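# Trace funnel pipes and place matching colored plugs

## Task

Behind the cover, the funnel pipes may cross, and one pipe is blocked for good. Find the section where the red-banded funnel's pipe comes out and set the red plug on that section's flat front part. Do the same for the blue plug and the blue-banded funnel's section. Marbles may be released into the funnels, or back into their tray, from a small height. Nothing except a marble may leave the table, and losing a marble is still best avoided. Both plugs must stay in place with no help from the robot. At the end, open the grippers and pull the arms away.

## Robot and tools

Robot and frame. Two arms, left_arm and right_arm, each with seven joints and a parallel gripper. Every pose in a result uses one shared frame: origin on the table surface midway between the arms, +x outward over the table, +z up, and left_arm on the +y side. The arm names have nothing to do with left or right in a picture. Printed hand positions can be off, more so at long reach.

The row. Every command is built from a row of 20 plain numbers, each in [-1, 1], always covering both arms: 10 for left_arm, then 10 for right_arm. Each arm's 10 are seven joint numbers, then gripper position, force_limit, speed. Joint order, always: upper arm roll, forearm roll, waist, wrist pitch, elbow, wrist roll, shoulder. Joint numbers are offsets, not poses, scaled so 1.0 equals 1.427 rad for waist, shoulder, upper arm roll and elbow, 3.044 rad for forearm roll, 2.596 rad for wrist pitch, 3.91 rad for wrist roll. Stated joint ranges in rad: waist -2.744 to 2.744, shoulder -1.784 to 1.784, upper arm roll -2.901 to 2.901, elbow -3.042 to -0.152, forearm roll -2.807 to 2.807, wrist pitch 0.544 to 4.517, wrist roll -3.016 to 3.016; true ends may differ by up to 0.018 rad.

The three gripper numbers are absolute settings, not offsets. position: +1 fully open (140 mm), about -0.8 pads touching, -1 closes until blocked. force_limit: roughly 14 N at -1, 60 N at 0, 107 N at +1. speed: roughly 30 mm/s at -1, 140 at 0, 250 at +1. Note 0 is a real command; to leave a gripper unchanged, repeat its previous three numbers. Fingers point along the gripper's +z and close along its y. The reported hand point lies between the closed pads; fingertips extend about 33 mm past it when closed and 9 mm when fully open, and they travel about 24 mm farther out while closing, so keep that clearance above surfaces.

execute_actions(actions): a list of actions; each action is a table of up to 15 rows, one row per 1/30 s step, and a short table repeats its last row to fill 15 steps. Joint offsets in every row are measured from the joint angles at the start of that action, not from the previous row; for the first action they come from the last reported angles. An empty list just returns the current state and images. An action that would push a joint more than 0.018 rad outside its range is refused for both arms; if the first action does so, or any action is malformed, the whole call does nothing. Commands beyond a real end are clipped to it, reported as joint sent to its limit.

move(target, speed, blocking): target is one 20-number row; its joint offsets are taken from the Joint positions in the most recent result showing them. All joints travel in step, so grippers follow curves, over 0.5 to 10 s. speed (0.01 to 2 rad/s, default 0.5) caps the joint with the most travel. The path ignores obstacles and the other arm. Gripper settings are applied at the start. blocking=false returns after 0.5 s while motion continues; until a result shows it ended, other moves and execute_actions are refused, so use wait or stop. The move: line reports the ending (done, off_target, moving, held, fault), limits=held or limits=none, and each arm's joint farthest from target. Faster moves and targets far beyond a contact press harder.

wait(seconds): 0 to 10; arms keep their last command, a running move continues. stop(): brakes a running move; it needs stopping room. zoom_image(camera, region): region [x0, y0, x1, y1] in pixels, at most 504 by 504. finished_scene(scene): pass the current scene number; this is final and the goal must already hold.

Cameras: cam_head_left, cam_head_right, cam_high, cam_low, cam_left_wrist, cam_right_wrist, all 672x504, approximate pinhole intrinsics supplied.

Motion limits. Joint speed is capped, so large offsets can take several actions; each step's target stays within a set lead of the measured angle (0.248 rad for the four big joints, 0.677 forearm roll, 0.715 wrist pitch, 1.54 wrist roll), and targets are scaled back whenever they would move a gripper more than 70 mm from where it is. An unfinished motion may need to be commanded again.

Results. State line: each gripper's end_effector_position (m) and end_effector_quat_wxyz. Joint positions, velocities, targets and torques use the joint order above. object_status: 0 moving, 1 blocked while opening, 2 blocked while closing (a grasp), 3 reached target or pads met. Confirm a grasp by seeing 2. position_measured is in counts, 3 open to 230 closed, not linear. To squeeze harder while holding, raise force_limit and switch position between -1 and -0.98. joint command not followed means a clearance check altered targets; HELD marks held-back steps. External torques estimate outside loads, including held weight. MOTOR HOT warns before an over-temperature brake.

Avoid: joint loads of 85 N m (big joints) or 11 N m (wrist joints) and outside force of 85 N on an arm including held weight; either stops the arm for 10 s. Do not let the arms collide or press each other. Never drop, fling or knock plugs or other parts off the table; slow down near contact. Expect occasional tugs on held parts or pushes on loose ones.

Each tool is called by a JSON object that holds its "fn" and its "kwargs".

## Session

{"fn": "execute_actions", "kwargs": {"actions": []}}

Scene clock: 0.00 s.
left_arm: end_effector_position=(+0.2209, +0.1695, +0.2975) position_measured=3 object_status=3 end_effector_quat_wxyz=(-0.011, +0.337, +0.732, +0.592) | right_arm: end_effector_position=(+0.5020, -0.6594, +0.1826) position_measured=3 object_status=3 end_effector_quat_wxyz=(+0.007, +0.557, +0.824, +0.107)
Joint names: [upper arm roll, forearm roll, waist, wrist pitch, elbow, wrist roll, shoulder]
Joint positions: left_arm=[-0.108  0.553 -1.246  1.091 -2.216  0.889  0.035] | right_arm=[-0.065  0.268 -0.634  2.15  -1.973  2.082  0.166]
Joint velocities: left_arm=[-0.     0.    -0.001  0.    -0.     0.001 -0.001] | right_arm=[-0.001 -0.001  0.001  0.001  0.001  0.     0.001]
Joint torques (N m, as the joint torque sensors report them, + toward a larger angle): no reading
External joint torques (N m, as the arm's controller estimates them; a push from outside toward a larger angle lowers the number): no reading
Joint targets: left_arm=[-0.108 0.553 -1.246 1.091 -2.216 0.889 0.035] | right_arm=[-0.065 0.268 -0.634 2.150 -1.973 2.082 0.166]

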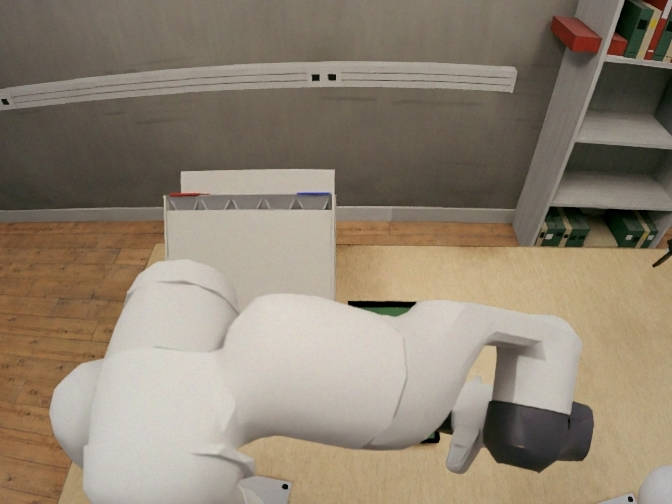

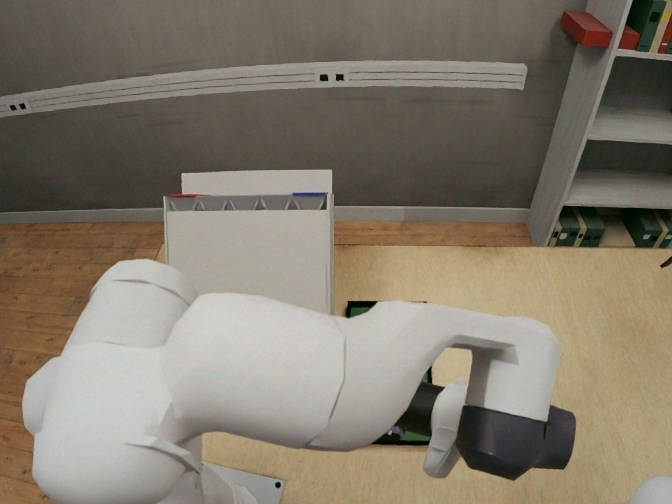

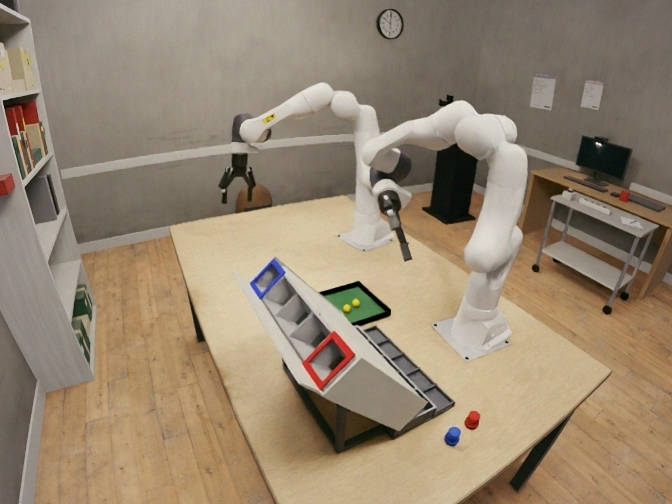

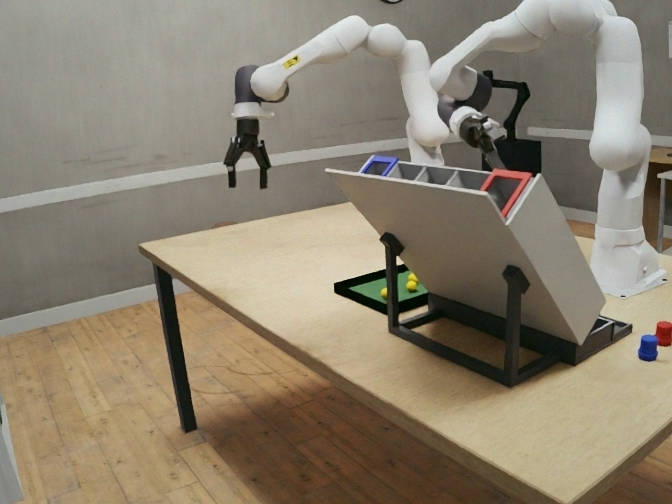

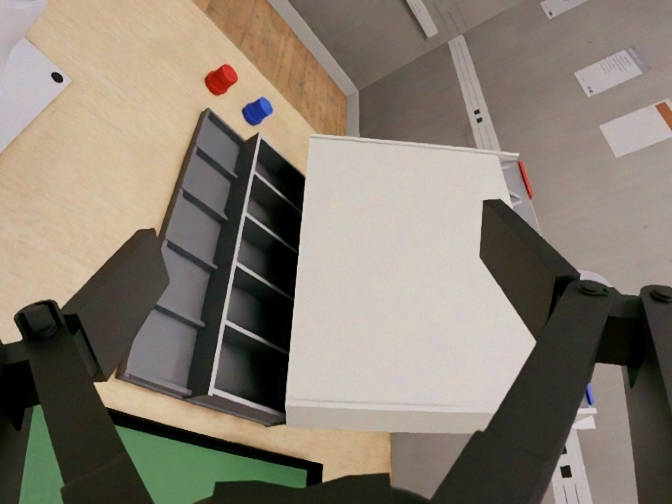

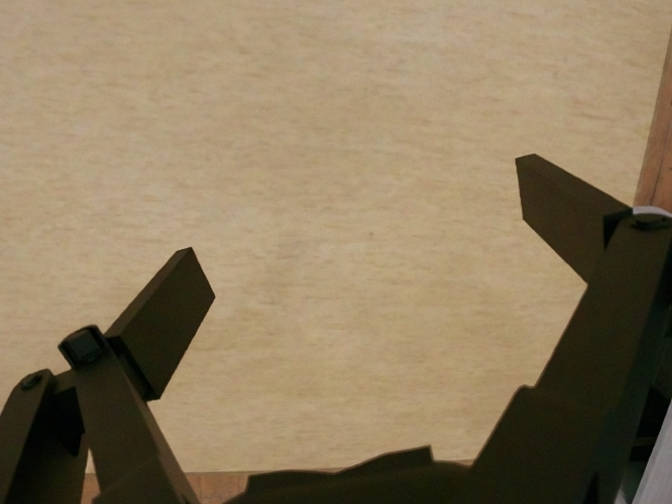

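{"fn": "move", "kwargs": {"target": [0.0771,-0.1824,0.4387,0.3492,-0.1814,0.1726,-0.3604,1,0,0, 0,0,0,0,0,0,0,1,0,0], "speed": 1.3}}

Scene clock: 32.47 s.
left_arm: end_effector_position=(+0.3270, +0.1001, +0.2503) position_measured=3 object_status=3 end_effector_quat_wxyz=(+0.001, +0.357, +0.934, +0.000) | right_arm: end_effector_position=(+0.5020, -0.6594, +0.1826) position_measured=3 object_status=3 end_effector_quat_wxyz=(+0.007, +0.557, +0.824, +0.107)
Joint names: [upper arm roll, forearm roll, waist, wrist pitch, elbow, wrist roll, shoulder]
Joint positions: left_arm=[ 0.004  0.003 -0.623  1.996 -2.472  1.559 -0.477] | right_arm=[-0.065  0.268 -0.634  2.15  -1.973  2.082  0.166]
Joint velocities: left_arm=[-0.    -0.     0.001 -0.    -0.001  0.006 -0.001] | right_arm=[ 0.001 -0.     0.     0.001  0.001 -0.001 -0.001]
Joint torques (N m, as the joint torque sensors report them, + toward a larger angle): left_arm=[ -1.75  -0.41   1.42   2.77  22.67   0.22 -16.06] | right_arm=[  0.12   0.86   0.93   2.29  22.21   0.09 -37.63]
External joint torques (N m, as the arm's controller estimates them; a push from outside toward a larger angle lowers the number): left_arm=[-1.28 -1.16  1.42  0.35 -1.45  0.22 -0.83] | right_arm=[ 0.22  0.02  0.86 -0.06 -1.37  0.07 -0.73]
Joint targets: left_arm=[0.002 -0.002 -0.620 1.998 -2.475 1.564 -0.479] | right_arm=[-0.065 0.268 -0.634 2.150 -1.973 2.082 0.166]
move: done; limits=none; left_arm: farthest joint: the forearm roll, 0.005 radians from its target (0.556 radians at the start); right_arm: farthest joint: the waist, 0.000 radians from its target (0.000 radians at the start)

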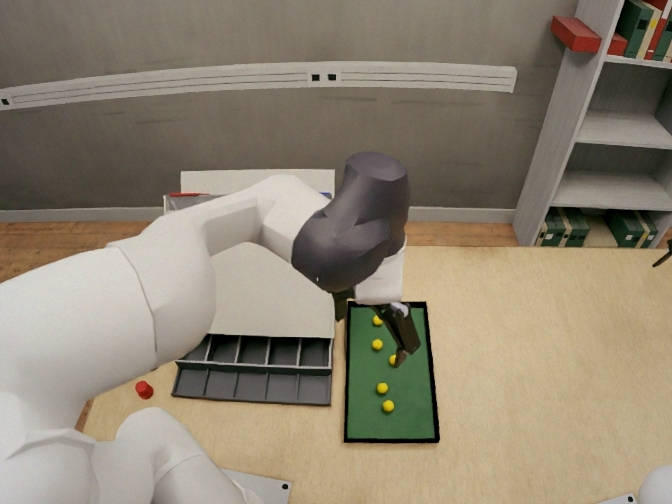

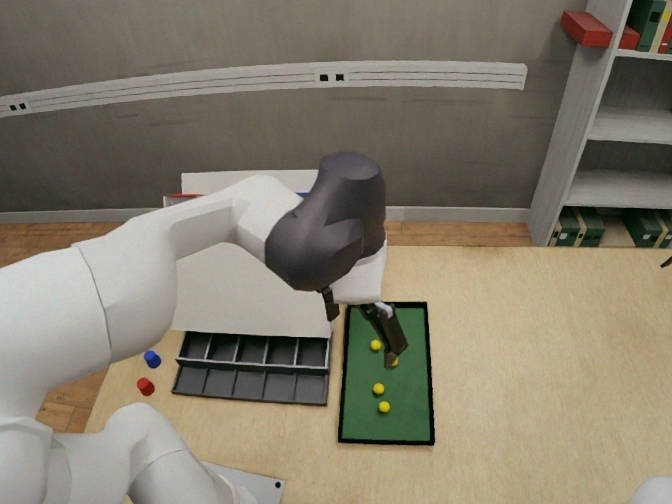

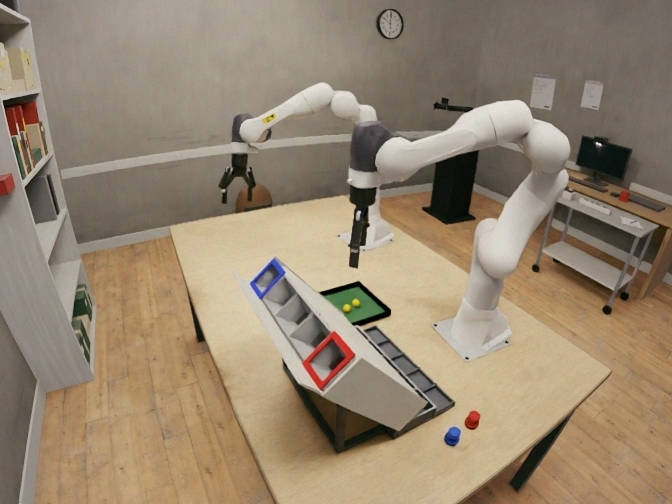

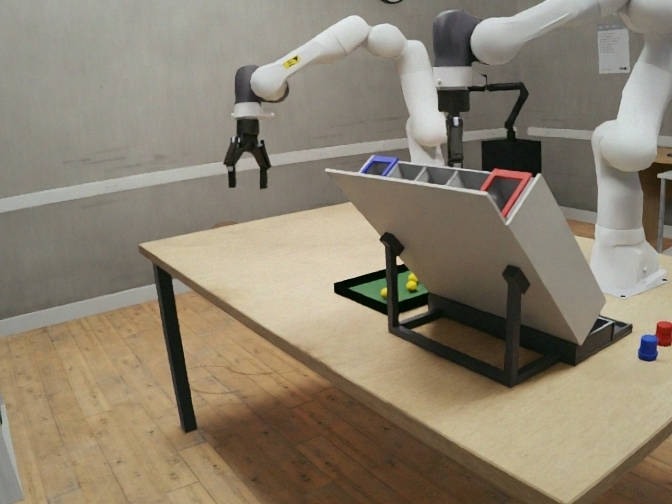

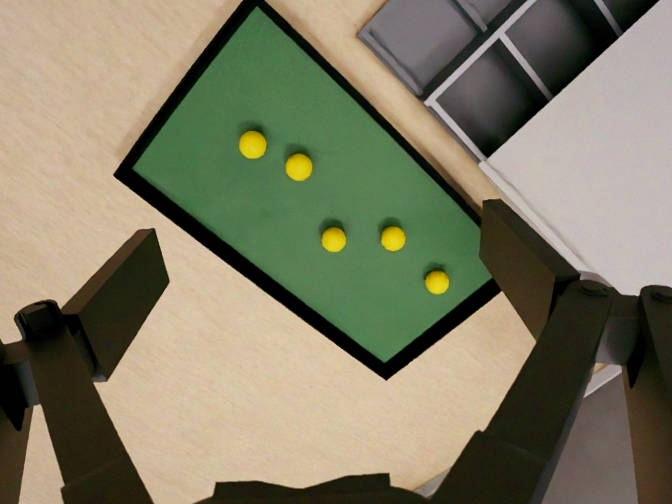

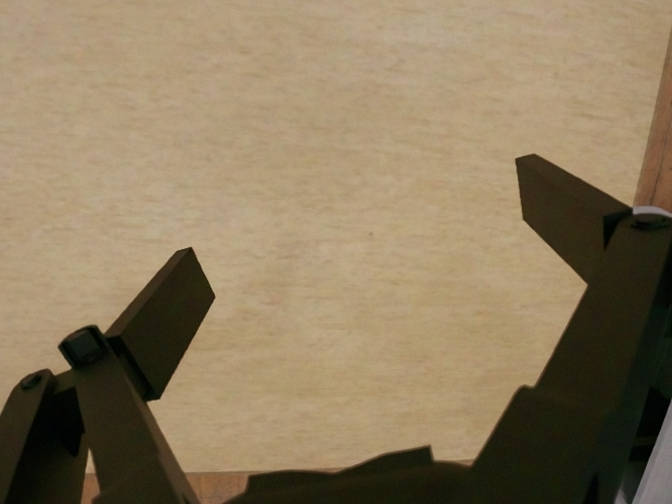

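{"fn": "zoom_image", "kwargs": {"camera": "cam_left_wrist", "region": [220, 100, 472, 320]}}

Region (220, 100, 472, 320) of cam_left_wrist's 672x504 image, scaled by 2.000, with more detail than that image has; it fills the top 440 rows of this view, and the rest is white.

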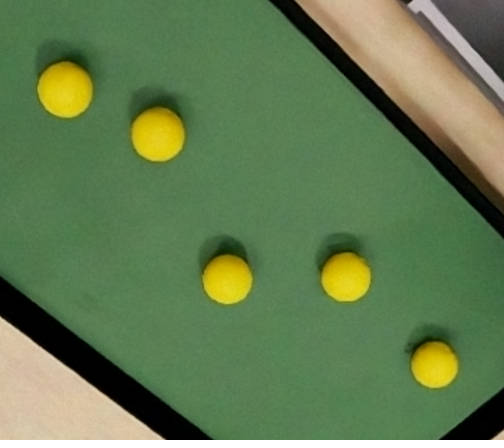

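{"fn": "execute_actions", "kwargs": {"actions": [[[-0.0042,-0.0016,0,0.0008,0.0020,0.0013,0.0033,-0.2,0,0.5,0,0,0,0,0,0,0,1,0,0],[-0.0042,-0.0016,0,0.0008,0.0025,0.0013,0.0077,-0.2,0,0.5,0,0,0,0,0,0,0,1,0,0],[-0.0042,-0.0016,0,0.0049,0.0034,0.0013,0.0151,-0.2,0,0.5,0,0,0,0,0,0,0,1,0,0],[-0.0042,-0.0016,0,0.0137,0.0046,0.0013,0.0252,-0.2,0,0.5,0,0,0,0,0,0,0,1,0,0],[-0.0042,-0.0016,0,0.0238,0.0062,0.0013,0.0380,-0.2,0,0.5,0,0,0,0,0,0,0,1,0,0],[-0.0042,-0.0016,0,0.0350,0.0080,0.0013,0.0532,-0.2,0,0.5,0,0,0,0,0,0,0,1,0,0],[-0.0042,-0.0016,0,0.0472,0.0101,0.0013,0.0707,-0.2,0,0.5,0,0,0,0,0,0,0,1,0,0],[-0.0042,-0.0016,0,0.0602,0.0125,0.0013,0.0903,-0.2,0,0.5,0,0,0,0,0,0,0,1,0,0],[-0.0042,-0.0016,0,0.0738,0.0151,0.0013,0.1117,-0.2,0,0.5,0,0,0,0,0,0,0,1,0,0],[-0.0042,-0.0016,0,0.0878,0.0179,0.0013,0.1345,-0.2,0,0.5,0,0,0,0,0,0,0,1,0,0],[-0.0042,-0.0016,0,0.1022,0.0208,0.0013,0.1585,-0.2,0,0.5,0,0,0,0,0,0,0,1,0,0],[-0.0042,-0.0016,0,0.1166,0.0238,0.0013,0.1834,-0.2,0,0.5,0,0,0,0,0,0,0,1,0,0],[-0.0042,-0.0016,0,0.1307,0.0269,0.0013,0.2087,-0.2,0,0.5,0,0,0,0,0,0,0,1,0,0],[-0.0042,-0.0016,0,0.1447,0.0299,0.0013,0.2343,-0.2,0,0.5,0,0,0,0,0,0,0,1,0,0],[-0.0042,-0.0016,0,0.1581,0.0330,0.0013,0.2596,-0.2,0,0.5,0,0,0,0,0,0,0,1,0,0]],[[-0.001,-0.001,0,0.0672,0.0113,0.0005,0.0731,-0.2,0,0.5,0,0,0,0,0,0,0,1,0,0],[-0.001,-0.001,0,0.0789,0.0142,0.0005,0.0971,-0.2,0,0.5,0,0,0,0,0,0,0,1,0,0],[-0.001,-0.001,0,0.0898,0.0170,0.0005,0.1200,-0.2,0,0.5,0,0,0,0,0,0,0,1,0,0],[-0.001,-0.001,0,0.0994,0.0196,0.0005,0.1413,-0.2,0,0.5,0,0,0,0,0,0,0,1,0,0],[-0.001,-0.001,0,0.1078,0.0220,0.0005,0.1609,-0.2,0,0.5,0,0,0,0,0,0,0,1,0,0],[-0.001,-0.001,0,0.1147,0.0241,0.0005,0.1784,-0.2,0,0.5,0,0,0,0,0,0,0,1,0,0],[-0.001,-0.001,0,0.1201,0.0259,0.0005,0.1936,-0.2,0,0.5,0,0,0,0,0,0,0,1,0,0],[-0.001,-0.001,0,0.1239,0.0275,0.0005,0.2064,-0.2,0,0.5,0,0,0,0,0,0,0,1,0,0],[-0.001,-0.001,0,0.1261,0.0287,0.0005,0.2165,-0.2,0,0.5,0,0,0,0,0,0,0,1,0,0],[-0.001,-0.001,0,0.1267,0.0296,0.0005,0.2239,-0.2,0,0.5,0,0,0,0,0,0,0,1,0,0],[-0.001,-0.001,0,0.1255,0.0301,0.0005,0.2283,-0.2,0,0.5,0,0,0,0,0,0,0,1,0,0],[-0.001,-0.001,0,0.1228,0.0303,0.0005,0.2298,-0.2,0,0.5,0,0,0,0,0,0,0,1,0,0],[-0.001,-0.001,0,0.1183,0.0303,0.0005,0.2298,-0.2,0,0.5,0,0,0,0,0,0,0,1,0,0],[-0.001,-0.001,0,0.1124,0.0303,0.0005,0.2298,-0.2,0,0.5,0,0,0,0,0,0,0,1,0,0],[-0.001,-0.001,0,0.1090,0.0303,0.0005,0.2298,-0.2,0,0.5,0,0,0,0,0,0,0,1,0,0]]]}}

Scene clock: 153.47 s.
left_arm: end_effector_position=(+0.3993, +0.0304, +0.0479) position_measured=154 object_status=3 end_effector_quat_wxyz=(+0.001, +0.360, +0.933, +0.000) | right_arm: end_effector_position=(+0.5020, -0.6594, +0.1826) position_measured=3 object_status=3 end_effector_quat_wxyz=(+0.007, +0.557, +0.824, +0.107)
Joint names: [upper arm roll, forearm roll, waist, wrist pitch, elbow, wrist roll, shoulder]
Joint positions: left_arm=[-0.001  0.002 -0.623  2.538 -2.397  1.561  0.138] | right_arm=[-0.065  0.268 -0.634  2.15  -1.973  2.082  0.166]
Joint velocities: left_arm=[ 0.    -0.001 -0.001  0.     0.02   0.     0.041] | right_arm=[-0.    -0.    -0.     0.001 -0.001  0.001 -0.001]
Joint torques (N m, as the joint torque sensors report them, + toward a larger angle): left_arm=[ -0.89  -0.32   0.58   2.47  22.26   0.1  -32.49] | right_arm=[ -0.3    0.88   0.72   2.3   21.72   0.07 -37.54]
External joint torques (N m, as the arm's controller estimates them; a push from outside toward a larger angle lowers the number): left_arm=[-1.09 -0.79  0.5  -0.1   1.69  0.1   1.58] | right_arm=[-0.11  0.05  0.75 -0.04 -1.82  0.05 -0.62]
External joint torques at the end of the 1st action: left_arm=[-0.95 -1.02  0.21  0.4   2.23  0.19  0.83] | right_arm=[ 0.16  0.01  0.47 -0.03 -1.41  0.02 -0.71]
Joint targets: left_arm=[-0.003 -0.001 -0.623 2.538 -2.391 1.563 0.140] | right_arm=[-0.065 0.268 -0.634 2.150 -1.973 2.082 0.166]
Step readings (joint positions; steps 1 to 15: 1st action; 16 to 30: 2nd action):
0: left_arm=[0.004 0.003 -0.623 1.996 -2.472 1.561 -0.477] | right_arm=[-0.065 0.268 -0.634 2.150 -1.973 2.082 0.166]
1: left_arm=[0.003 0.003 -0.623 1.996 -2.472 1.561 -0.477] | right_arm=[-0.065 0.268 -0.634 2.150 -1.973 2.082 0.166]
2: left_arm=[0.002 0.003 -0.623 1.996 -2.471 1.561 -0.476] | right_arm=[-0.065 0.268 -0.634 2.150 -1.973 2.082 0.166]
4: left_arm=[-0.000 0.003 -0.623 2.003 -2.469 1.561 -0.466] | right_arm=[-0.065 0.268 -0.634 2.150 -1.973 2.082 0.166]
8: left_arm=[-0.001 0.003 -0.623 2.059 -2.459 1.561 -0.404] | right_arm=[-0.065 0.268 -0.634 2.150 -1.973 2.082 0.166]
15: left_arm=[-0.001 0.003 -0.623 2.255 -2.434 1.561 -0.188] | right_arm=[-0.065 0.268 -0.634 2.150 -1.973 2.082 0.166]
16: left_arm=[-0.001 0.003 -0.623 2.286 -2.430 1.561 -0.153] | right_arm=[-0.065 0.268 -0.634 2.150 -1.973 2.082 0.166]
17: left_arm=[-0.001 0.003 -0.623 2.316 -2.426 1.561 -0.120] | right_arm=[-0.065 0.268 -0.634 2.150 -1.973 2.082 0.166]
19: left_arm=[-0.001 0.002 -0.623 2.375 -2.417 1.561 -0.056] | right_arm=[-0.065 0.268 -0.634 2.150 -1.973 2.082 0.166]
23: left_arm=[-0.001 0.002 -0.623 2.475 -2.404 1.561 0.057] | right_arm=[-0.065 0.268 -0.634 2.150 -1.973 2.082 0.166]
30: Joint positions above

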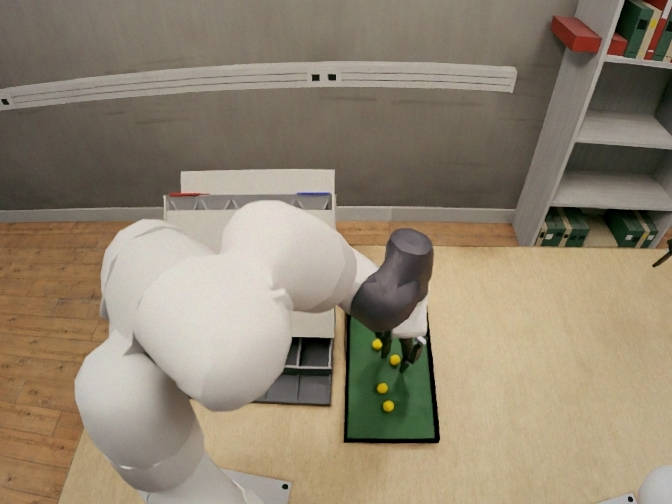

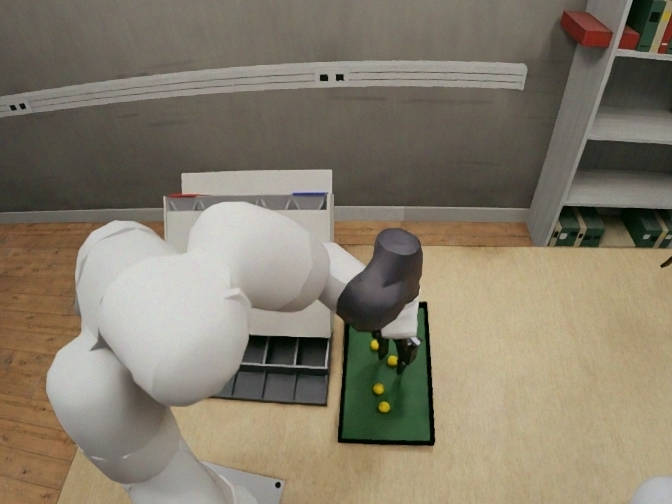

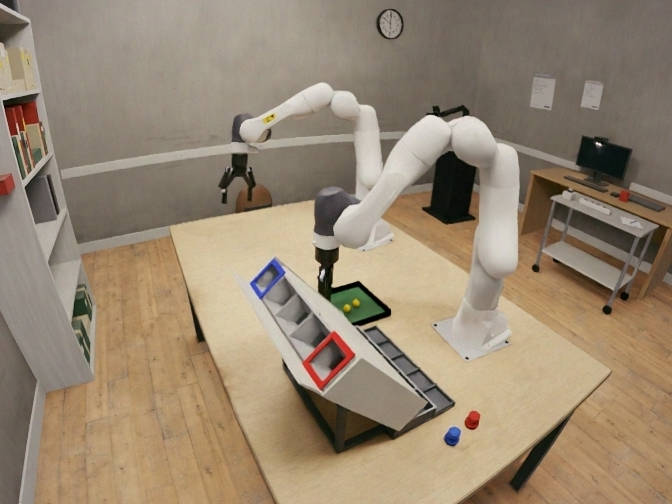

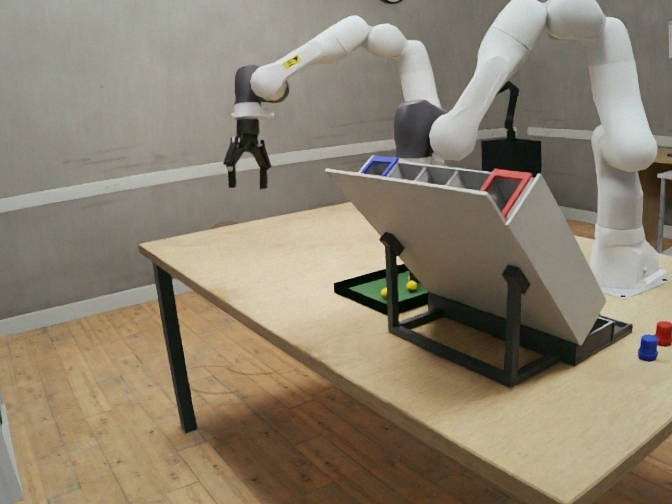

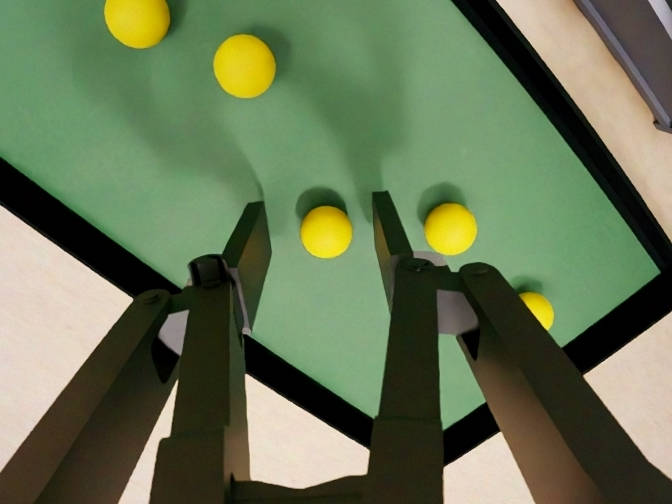

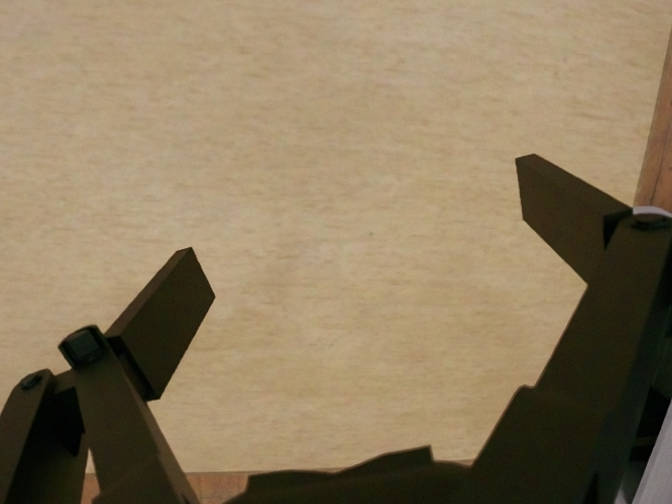

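{"fn": "execute_actions", "kwargs": {"actions": [[[0,0,0.002,0.004,0.006,0,0.005,-0.2,0,0.5,0,0,0,0,0,0,0,1,0,0],[0,0,0.003,0.006,0.008,0,0.009,-0.2,0,0.5,0,0,0,0,0,0,0,1,0,0],[0,0,0.003,0.006,0.010,0,0.013,-1,0,-0.4,0,0,0,0,0,0,0,1,0,0],[0,0,0.003,0.005,0.011,0,0.016,-1,0,-0.4,0,0,0,0,0,0,0,1,0,0],[0,0,0.003,0.0033,0.0114,0,0.018,-1,0,-0.4,0,0,0,0,0,0,0,1,0,0]]]}}

Scene clock: 161.40 s.
left_arm: end_effector_position=(+0.4024, +0.0287, +0.0418) position_measured=199 object_status=0 end_effector_quat_wxyz=(+0.000, +0.359, +0.933, +0.001) | right_arm: end_effector_position=(+0.5020, -0.6594, +0.1826) position_measured=3 object_status=3 end_effector_quat_wxyz=(+0.007, +0.557, +0.824, +0.107)
Joint names: [upper arm roll, forearm roll, waist, wrist pitch, elbow, wrist roll, shoulder]
Joint positions: left_arm=[-0.001  0.002 -0.621  2.545 -2.383  1.561  0.161] | right_arm=[-0.065  0.268 -0.634  2.15  -1.973  2.082  0.166]
Joint velocities: left_arm=[ 0.001  0.001  0.001 -0.001  0.001 -0.001  0.   ] | right_arm=[ 0.    -0.001  0.002  0.    -0.    -0.001  0.001]
Joint torques (N m, as the joint torque sensors report them, + toward a larger angle): left_arm=[ -0.12   0.45   1.58   2.59  20.76   0.01 -31.29] | right_arm=[ -0.17   0.86   0.66   2.32  22.01   0.02 -37.72]
External joint torques (N m, as the arm's controller estimates them; a push from outside toward a larger angle lowers the number): left_arm=[-0.31 -0.01  1.53  0.17  1.56  0.01  1.1 ] | right_arm=[-0.1   0.03  0.55 -0.02 -1.53  0.01 -0.81]
Joint targets: left_arm=[-0.001 0.002 -0.618 2.546 -2.381 1.561 0.164] | right_arm=[-0.065 0.268 -0.634 2.150 -1.973 2.082 0.166]
Step readings (joint positions):
0: left_arm=[-0.001 0.002 -0.623 2.538 -2.393 1.561 0.139] | right_arm=[-0.065 0.268 -0.634 2.150 -1.973 2.082 0.166]
1: left_arm=[-0.001 0.002 -0.623 2.539 -2.393 1.561 0.139] | right_arm=[-0.065 0.268 -0.634 2.150 -1.973 2.082 0.166]
2: left_arm=[-0.001 0.002 -0.622 2.541 -2.391 1.561 0.141] | right_arm=[-0.065 0.268 -0.634 2.150 -1.973 2.082 0.166]
4: left_arm=[-0.001 0.002 -0.622 2.544 -2.387 1.561 0.148] | right_arm=[-0.065 0.268 -0.634 2.150 -1.973 2.082 0.166]
8: left_arm=[-0.001 0.002 -0.621 2.545 -2.384 1.561 0.160] | right_arm=[-0.065 0.268 -0.634 2.150 -1.973 2.082 0.166]
15: Joint positions above

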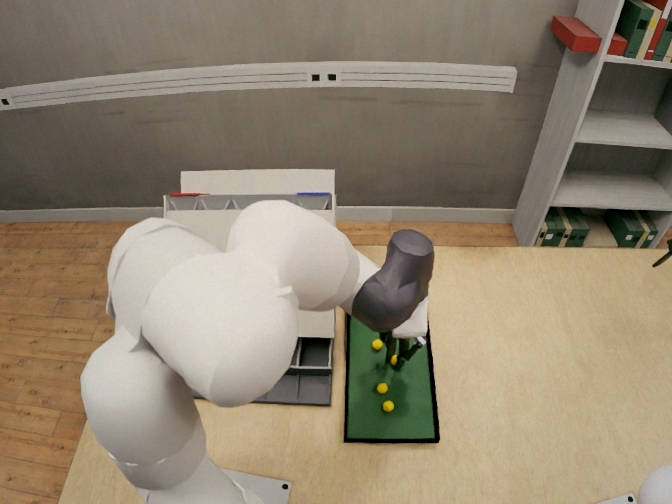

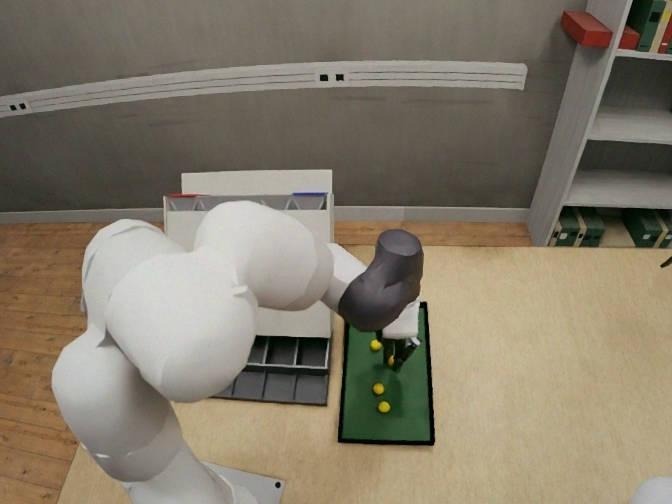

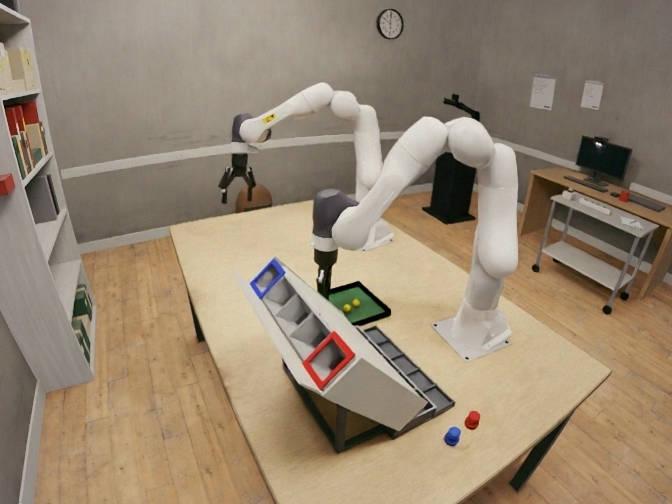

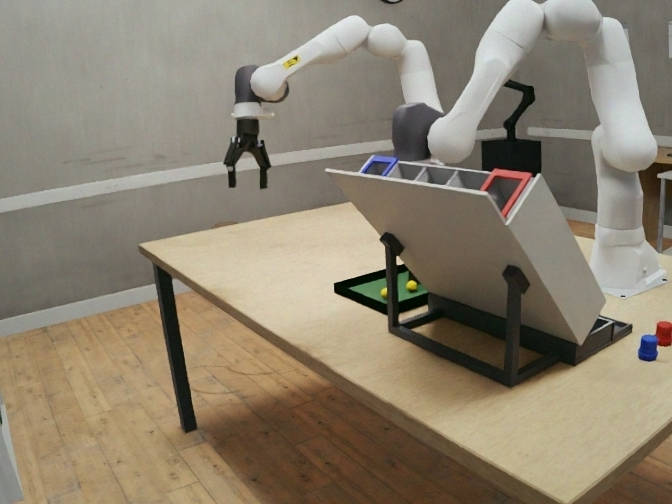

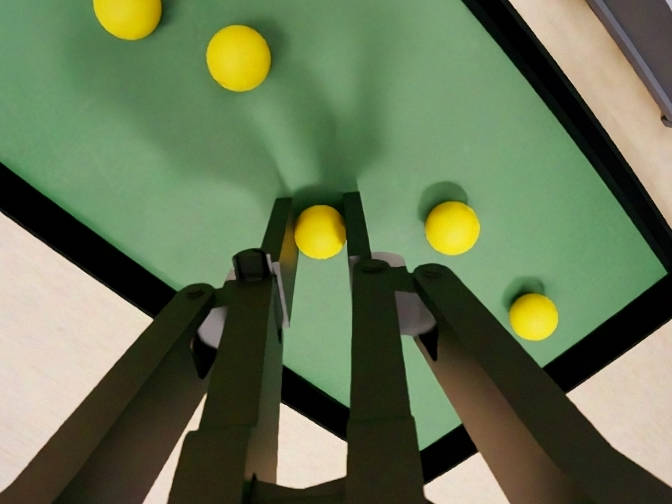

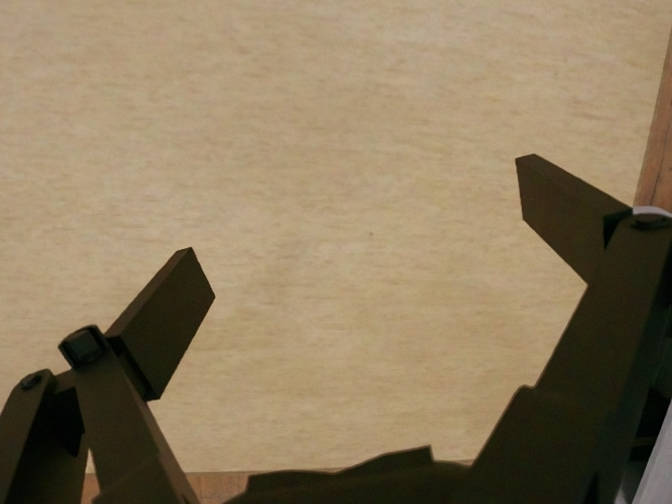

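{"fn": "execute_actions", "kwargs": {"actions": [[[0,0,0.0018,-0.0008,0.0030,0,-0.0020,-1,0,-0.4,0,0,0,0,0,0,0,1,0,0],[0,0,0.0018,-0.0008,0.0067,0,-0.0026,-1,0,-0.4,0,0,0,0,0,0,0,1,0,0],[0,0,0.0018,-0.0052,0.0127,0,-0.0036,-1,0,-0.4,0,0,0,0,0,0,0,1,0,0],[0,0,0.0018,-0.0149,0.0210,0,-0.0050,-1,0,-0.4,0,0,0,0,0,0,0,1,0,0],[0,0,0.0018,-0.0259,0.0317,0,-0.0067,-1,0,-0.4,0,0,0,0,0,0,0,1,0,0],[0,0,0.0018,-0.0383,0.0445,0,-0.0089,-1,0,-0.4,0,0,0,0,0,0,0,1,0,0],[0,0,0.0018,-0.0520,0.0594,0,-0.0113,-1,0,-0.4,0,0,0,0,0,0,0,1,0,0],[0,0,0.0018,-0.0669,0.0763,0,-0.0141,-1,0,-0.4,0,0,0,0,0,0,0,1,0,0],[0,0,0.0018,-0.0827,0.0950,0,-0.0172,-1,0,-0.4,0,0,0,0,0,0,0,1,0,0],[0,0,0.0018,-0.0994,0.1154,0,-0.0206,-1,0,-0.4,0,0,0,0,0,0,0,1,0,0],[0,0,0.0018,-0.1170,0.1373,0,-0.0242,-1,0,-0.4,0,0,0,0,0,0,0,1,0,0],[0,0,0.0018,-0.1351,0.1606,0,-0.0280,-1,0,-0.4,0,0,0,0,0,0,0,1,0,0],[0,0,0.0018,-0.1537,0.1850,0,-0.0320,-1,0,-0.4,0,0,0,0,0,0,0,1,0,0],[0,0,0.0018,-0.1726,0.2103,0,-0.0362,-1,0,-0.4,0,0,0,0,0,0,0,1,0,0],[0,0,0.0028,-0.1917,0.2364,0,-0.0405,-1,0,-0.4,0,0,0,0,0,0,0,1,0,0]],[[0,0,0.0060,-0.0934,0.0835,0,-0.0153,-1,0,-0.4,0,0,0,0,0,0,0,1,0,0],[0,0,0.0111,-0.1124,0.1105,0,-0.0197,-1,0,-0.4,0,0,0,0,0,0,0,1,0,0],[0,0,0.0183,-0.1311,0.1376,0,-0.0242,-1,0,-0.4,0,0,0,0,0,0,0,1,0,0],[0,0,0.0273,-0.1494,0.1646,0,-0.0287,-1,0,-0.4,0,0,0,0,0,0,0,1,0,0],[0,0,0.0381,-0.1671,0.1912,0,-0.0331,-1,0,-0.4,0,0,0,0,0,0,0,1,0,0],[0,0,0.0506,-0.1841,0.2173,0,-0.0374,-1,0,-0.4,0,0,0,0,0,0,0,1,0,0],[0,0,0.0646,-0.2002,0.2426,0,-0.0416,-1,0,-0.4,0,0,0,0,0,0,0,1,0,0],[0,0,0.0799,-0.2153,0.2670,0,-0.0456,-1,0,-0.4,0,0,0,0,0,0,0,1,0,0],[0,0,0.0965,-0.2293,0.2903,0,-0.0494,-1,0,-0.4,0,0,0,0,0,0,0,1,0,0],[0,0,0.1140,-0.2420,0.3122,0,-0.0531,-1,0,-0.4,0,0,0,0,0,0,0,1,0,0],[0,0,0.1322,-0.2535,0.3326,0,-0.0564,-1,0,-0.4,0,0,0,0,0,0,0,1,0,0],[0,0,0.1511,-0.2635,0.3513,0,-0.0595,-1,0,-0.4,0,0,0,0,0,0,0,1,0,0],[0,0,0.1702,-0.2720,0.3700,0,-0.0605,-1,0,-0.4,0,0,0,0,0,0,0,1,0,0],[0,0,0.1895,-0.2789,0.3903,0,-0.0558,-1,0,-0.4,0,0,0,0,0,0,0,1,0,0],[0,0,0.2087,-0.2842,0.4119,0,-0.0473,-1,0,-0.4,0,0,0,0,0,0,0,1,0,0]],[[0,0,0.0620,-0.0553,0.0691,0,0.0214,-1,0,-0.4,0,0,0,0,0,0,0,1,0,0],[0,0,0.0802,-0.0573,0.0918,0,0.0344,-1,0,-0.4,0,0,0,0,0,0,0,1,0,0],[0,0,0.0977,-0.0575,0.1142,0,0.0498,-1,0,-0.4,0,0,0,0,0,0,0,1,0,0],[0,0,0.1142,-0.0560,0.1356,0,0.0669,-1,0,-0.4,0,0,0,0,0,0,0,1,0,0],[0,0,0.1296,-0.0528,0.1553,0,0.0852,-1,0,-0.4,0,0,0,0,0,0,0,1,0,0],[0,0,0.1436,-0.0479,0.1737,0,0.1036,-1,0,-0.4,0,0,0,0,0,0,0,1,0,0],[0,0,0.1561,-0.0414,0.1915,0,0.1214,-1,0,-0.4,0,0,0,0,0,0,0,1,0,0],[0,0,0.1669,-0.0378,0.2078,0,0.1377,-1,0,-0.4,0,0,0,0,0,0,0,1,0,0],[0,0,0.1759,-0.0378,0.2221,0,0.1521,-1,0,-0.4,0,0,0,0,0,0,0,1,0,0],[0,0,0.1831,-0.0378,0.2339,0,0.1638,-1,0,-0.4,0,0,0,0,0,0,0,1,0,0],[0,0,0.1882,-0.0378,0.2427,0,0.1726,-1,0,-0.4,0,0,0,0,0,0,0,1,0,0],[0,0,0.1913,-0.0378,0.2480,0,0.1779,-1,0,-0.4,0,0,0,0,0,0,0,1,0,0],[0,0,0.1924,-0.0378,0.2499,0,0.1798,-1,0,-0.4,0,0,0,0,0,0,0,1,0,0]]]}}

Scene clock: 282.90 s.
left_arm: end_effector_position=(+0.6544, +0.2151, +0.3742) position_measured=199 object_status=2 end_effector_quat_wxyz=(-0.004, +0.117, +0.993, +0.001) | right_arm: end_effector_position=(+0.5020, -0.6594, +0.1826) position_measured=3 object_status=3 end_effector_quat_wxyz=(+0.007, +0.557, +0.824, +0.107)
Joint names: [upper arm roll, forearm roll, waist, wrist pitch, elbow, wrist roll, shoulder]
Joint positions: left_arm=[-0.002  0.002 -0.121  1.561 -1.266  1.561  0.302] | right_arm=[-0.065  0.268 -0.634  2.15  -1.973  2.082  0.166]
Joint velocities: left_arm=[-0.    -0.001  0.066  0.014  0.109 -0.     0.122] | right_arm=[-0.     0.001  0.    -0.     0.001  0.001  0.   ]
Joint torques (N m, as the joint torque sensors report them, + toward a larger angle): left_arm=[ -2.12   1.    -1.95   0.18  25.88  -0.05 -45.89] | right_arm=[  0.08   0.84   0.81   2.3   22.1    0.05 -37.47]
External joint torques (N m, as the arm's controller estimates them; a push from outside toward a larger angle lowers the number): left_arm=[ 0.15  0.42  1.   -2.14  1.87 -0.05 -2.68] | right_arm=[ 0.16  0.01  0.71 -0.05 -1.55  0.04 -0.42]
External joint torques at the end of the 1st action: left_arm=[-0.67 -0.02  1.81 -0.63  0.96 -0.07 -1.27] | right_arm=[-0.08  0.02  0.59 -0.02 -1.56  0.02 -0.93]
External joint torques at the end of the 2nd action: left_arm=[-0.47 -0.27  2.03 -0.48  2.06 -0.06  1.06] | right_arm=[ 0.36 -0.01  0.95 -0.06 -1.71  0.05 -0.61]
Joint targets: left_arm=[-0.006 0.003 -0.118 1.551 -1.252 1.561 0.303] | right_arm=[-0.065 0.268 -0.634 2.150 -1.973 2.082 0.166]
Step readings (joint positions; steps 1 to 15: 1st action; 16 to 30: 2nd action; 31 to 45: 3rd action):
0: left_arm=[-0.001 0.002 -0.621 2.545 -2.383 1.561 0.162] | right_arm=[-0.065 0.268 -0.634 2.150 -1.973 2.082 0.166]
1: left_arm=[-0.001 0.002 -0.621 2.545 -2.383 1.561 0.162] | right_arm=[-0.065 0.268 -0.634 2.150 -1.973 2.082 0.166]
2: left_arm=[-0.001 0.002 -0.621 2.544 -2.382 1.561 0.162] | right_arm=[-0.065 0.268 -0.634 2.150 -1.973 2.082 0.166]
4: left_arm=[-0.001 0.002 -0.621 2.536 -2.373 1.561 0.161] | right_arm=[-0.065 0.268 -0.634 2.150 -1.973 2.082 0.166]
8: left_arm=[-0.001 0.002 -0.621 2.473 -2.321 1.561 0.156] | right_arm=[-0.065 0.268 -0.634 2.150 -1.973 2.082 0.166]
15: left_arm=[-0.001 0.003 -0.621 2.239 -2.126 1.561 0.124] | right_arm=[-0.065 0.268 -0.634 2.150 -1.973 2.082 0.166]
16: left_arm=[-0.002 0.003 -0.620 2.197 -2.089 1.561 0.119] | right_arm=[-0.065 0.268 -0.634 2.150 -1.973 2.082 0.166]
17: left_arm=[-0.002 0.003 -0.617 2.153 -2.052 1.561 0.114] | right_arm=[-0.065 0.268 -0.634 2.150 -1.973 2.082 0.166]
19: left_arm=[-0.004 0.003 -0.606 2.064 -1.976 1.561 0.102] | right_arm=[-0.065 0.268 -0.634 2.150 -1.973 2.082 0.166]
23: left_arm=[-0.007 0.003 -0.554 1.890 -1.827 1.561 0.076] | right_arm=[-0.065 0.268 -0.634 2.150 -1.973 2.082 0.166]
30: left_arm=[-0.006 0.003 -0.392 1.649 -1.609 1.561 0.047] | right_arm=[-0.065 0.268 -0.634 2.150 -1.973 2.082 0.166]
31: left_arm=[-0.005 0.003 -0.364 1.623 -1.576 1.561 0.050] | right_arm=[-0.065 0.268 -0.634 2.150 -1.973 2.082 0.166]
32: left_arm=[-0.004 0.003 -0.337 1.602 -1.543 1.561 0.058] | right_arm=[-0.065 0.268 -0.634 2.150 -1.973 2.082 0.166]
34: left_arm=[-0.004 0.003 -0.285 1.570 -1.477 1.561 0.086] | right_arm=[-0.065 0.268 -0.634 2.150 -1.973 2.082 0.166]
38: left_arm=[-0.004 0.003 -0.196 1.552 -1.364 1.561 0.178] | right_arm=[-0.065 0.268 -0.634 2.150 -1.973 2.082 0.166]
45: Joint positions above

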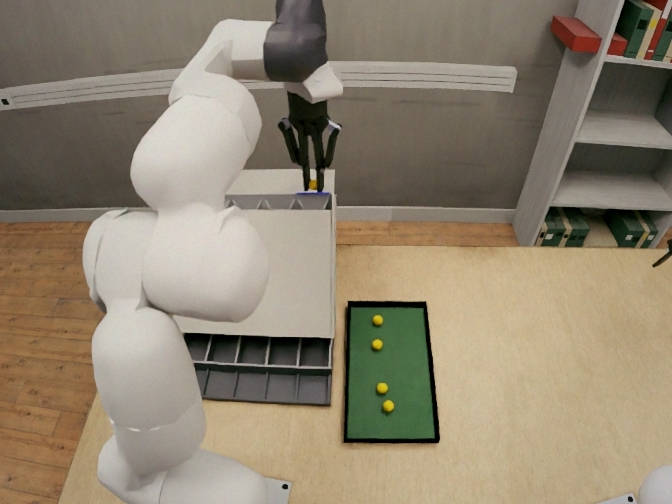

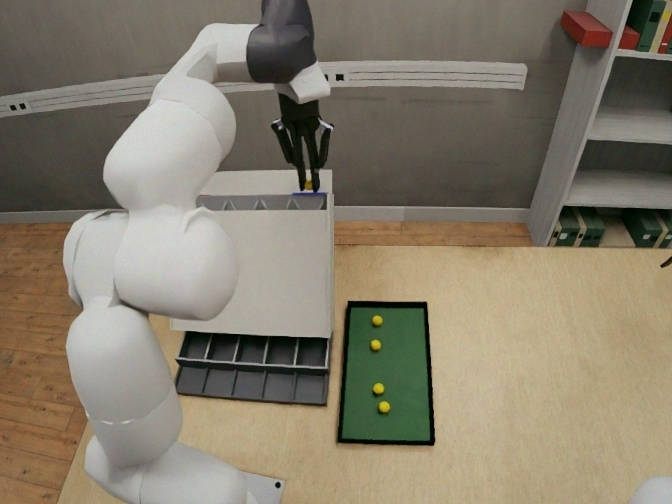

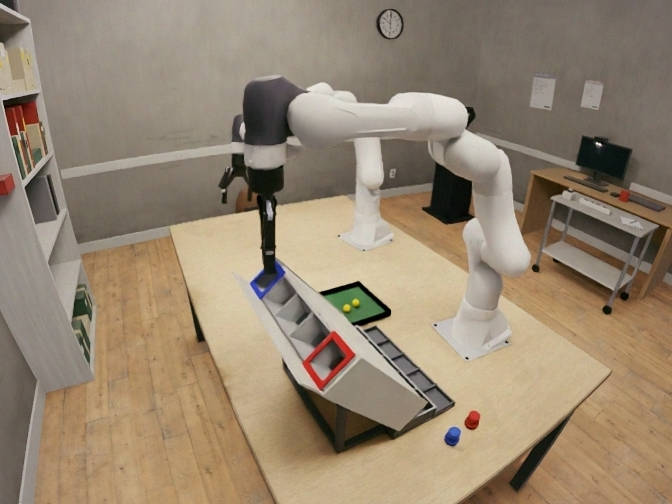

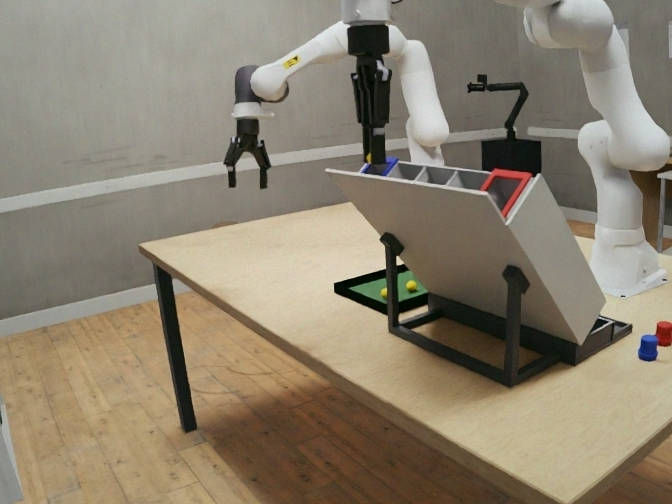

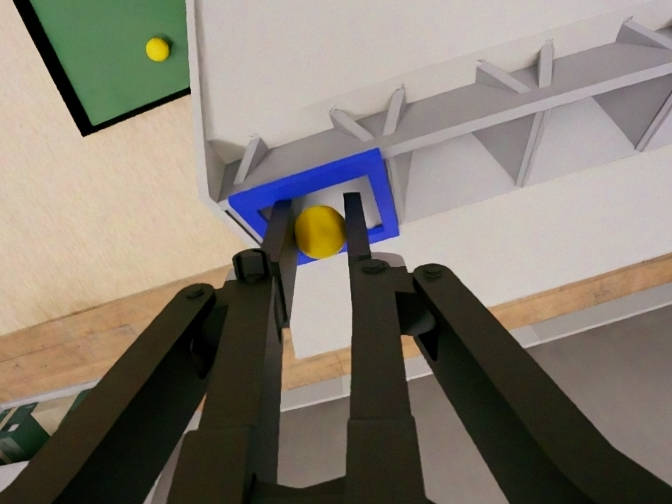

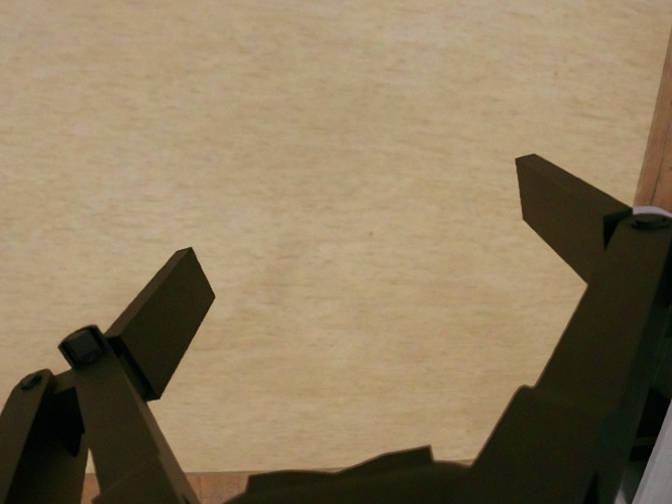

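{"fn": "execute_actions", "kwargs": {"actions": []}}

Scene clock: 300.27 s.
left_arm: end_effector_position=(+0.6544, +0.2148, +0.3772) position_measured=199 object_status=2 end_effector_quat_wxyz=(-0.004, +0.117, +0.993, +0.001) | right_arm: end_effector_position=(+0.5020, -0.6594, +0.1826) position_measured=3 object_status=3 end_effector_quat_wxyz=(+0.007, +0.557, +0.824, +0.107)
Joint names: [upper arm roll, forearm roll, waist, wrist pitch, elbow, wrist roll, shoulder]
Joint positions: left_arm=[-0.005  0.002 -0.119  1.552 -1.254  1.561  0.305] | right_arm=[-0.065  0.268 -0.634  2.15  -1.973  2.082  0.166]
Joint velocities: left_arm=[-0.    -0.     0.002  0.001  0.    -0.     0.001] | right_arm=[ 0.    -0.    -0.001 -0.001 -0.001  0.    -0.001]
Joint torques (N m, as the joint torque sensors report them, + toward a larger angle): left_arm=[ -0.72   0.85   0.39   2.01  24.5    0.02 -42.06] | right_arm=[ -0.12   0.86   0.57   2.28  21.67   0.06 -37.65]
External joint torques (N m, as the arm's controller estimates them; a push from outside toward a larger angle lowers the number): left_arm=[-1.05  0.02  0.27 -0.39  1.    0.02 -0.78] | right_arm=[ 0.05  0.02  0.58 -0.06 -1.9   0.05 -0.66]
Joint targets: left_arm=[-0.006 0.003 -0.118 1.551 -1.252 1.561 0.303] | right_arm=[-0.065 0.268 -0.634 2.150 -1.973 2.082 0.166]

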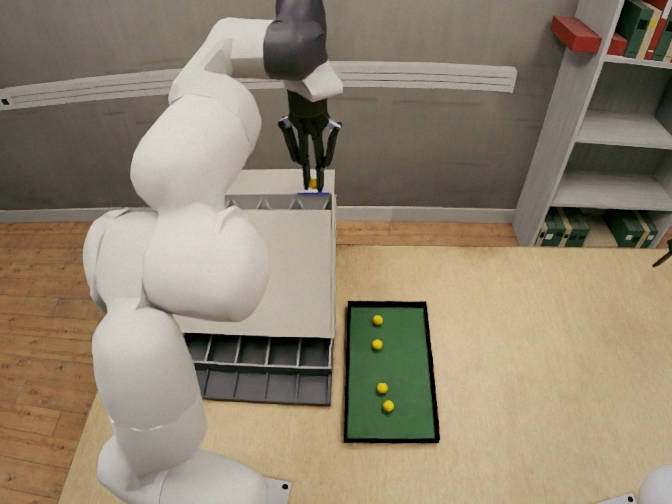

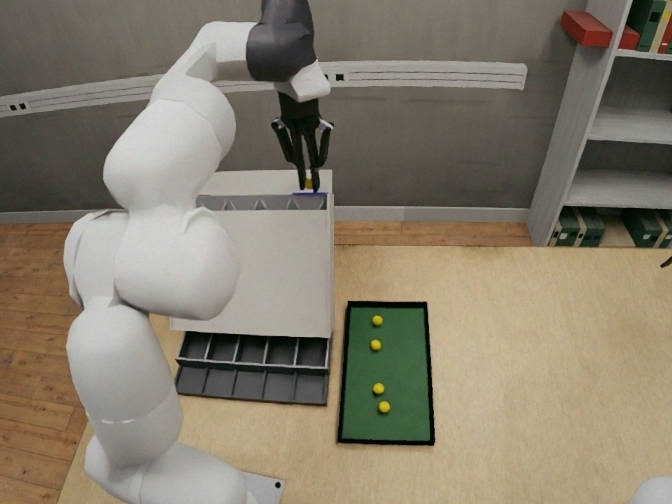

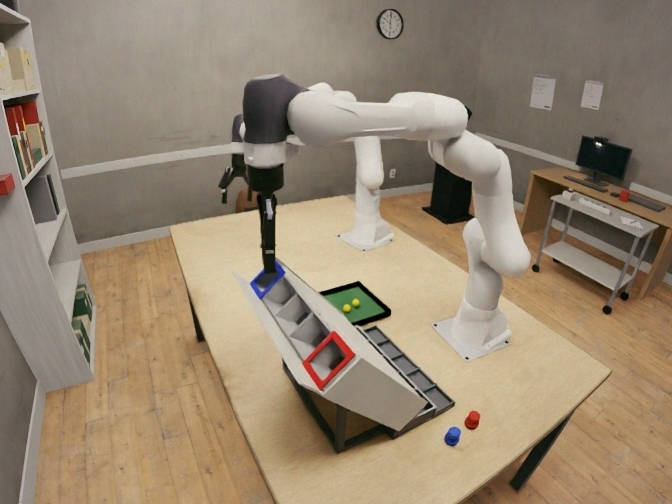

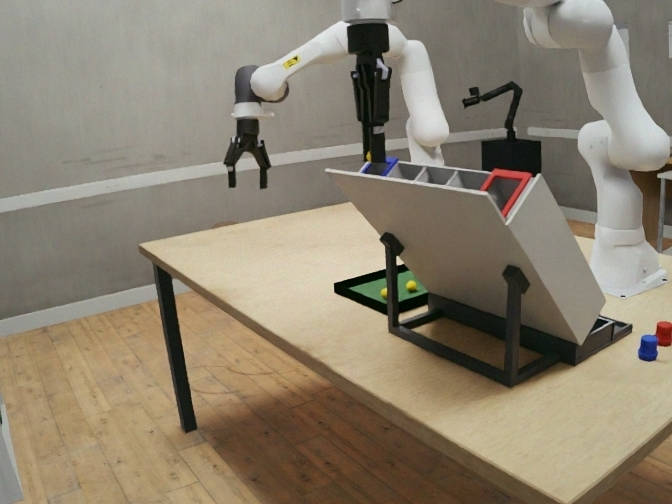

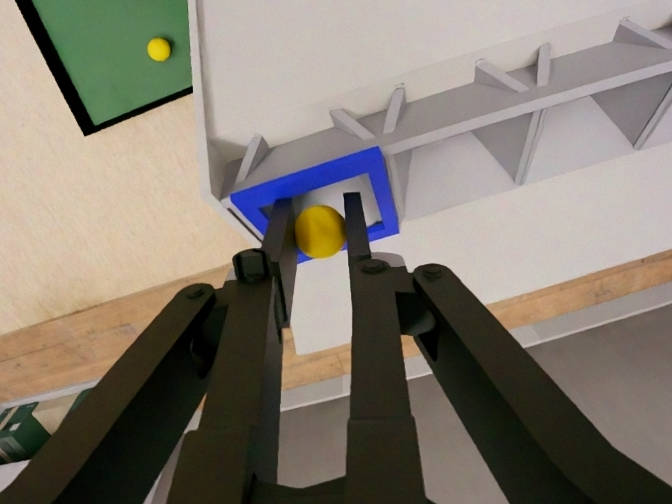

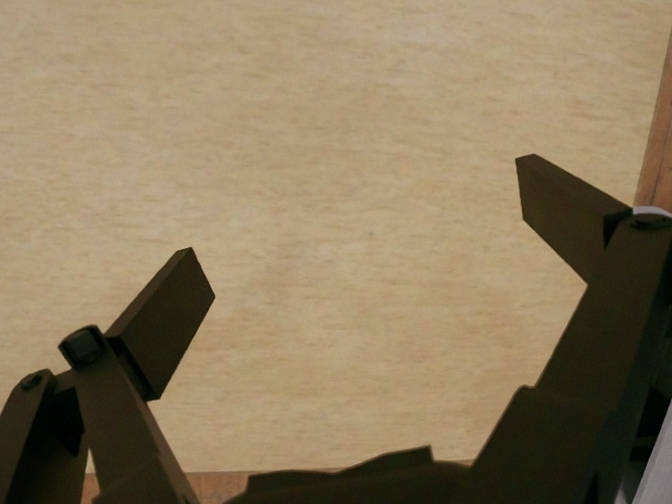

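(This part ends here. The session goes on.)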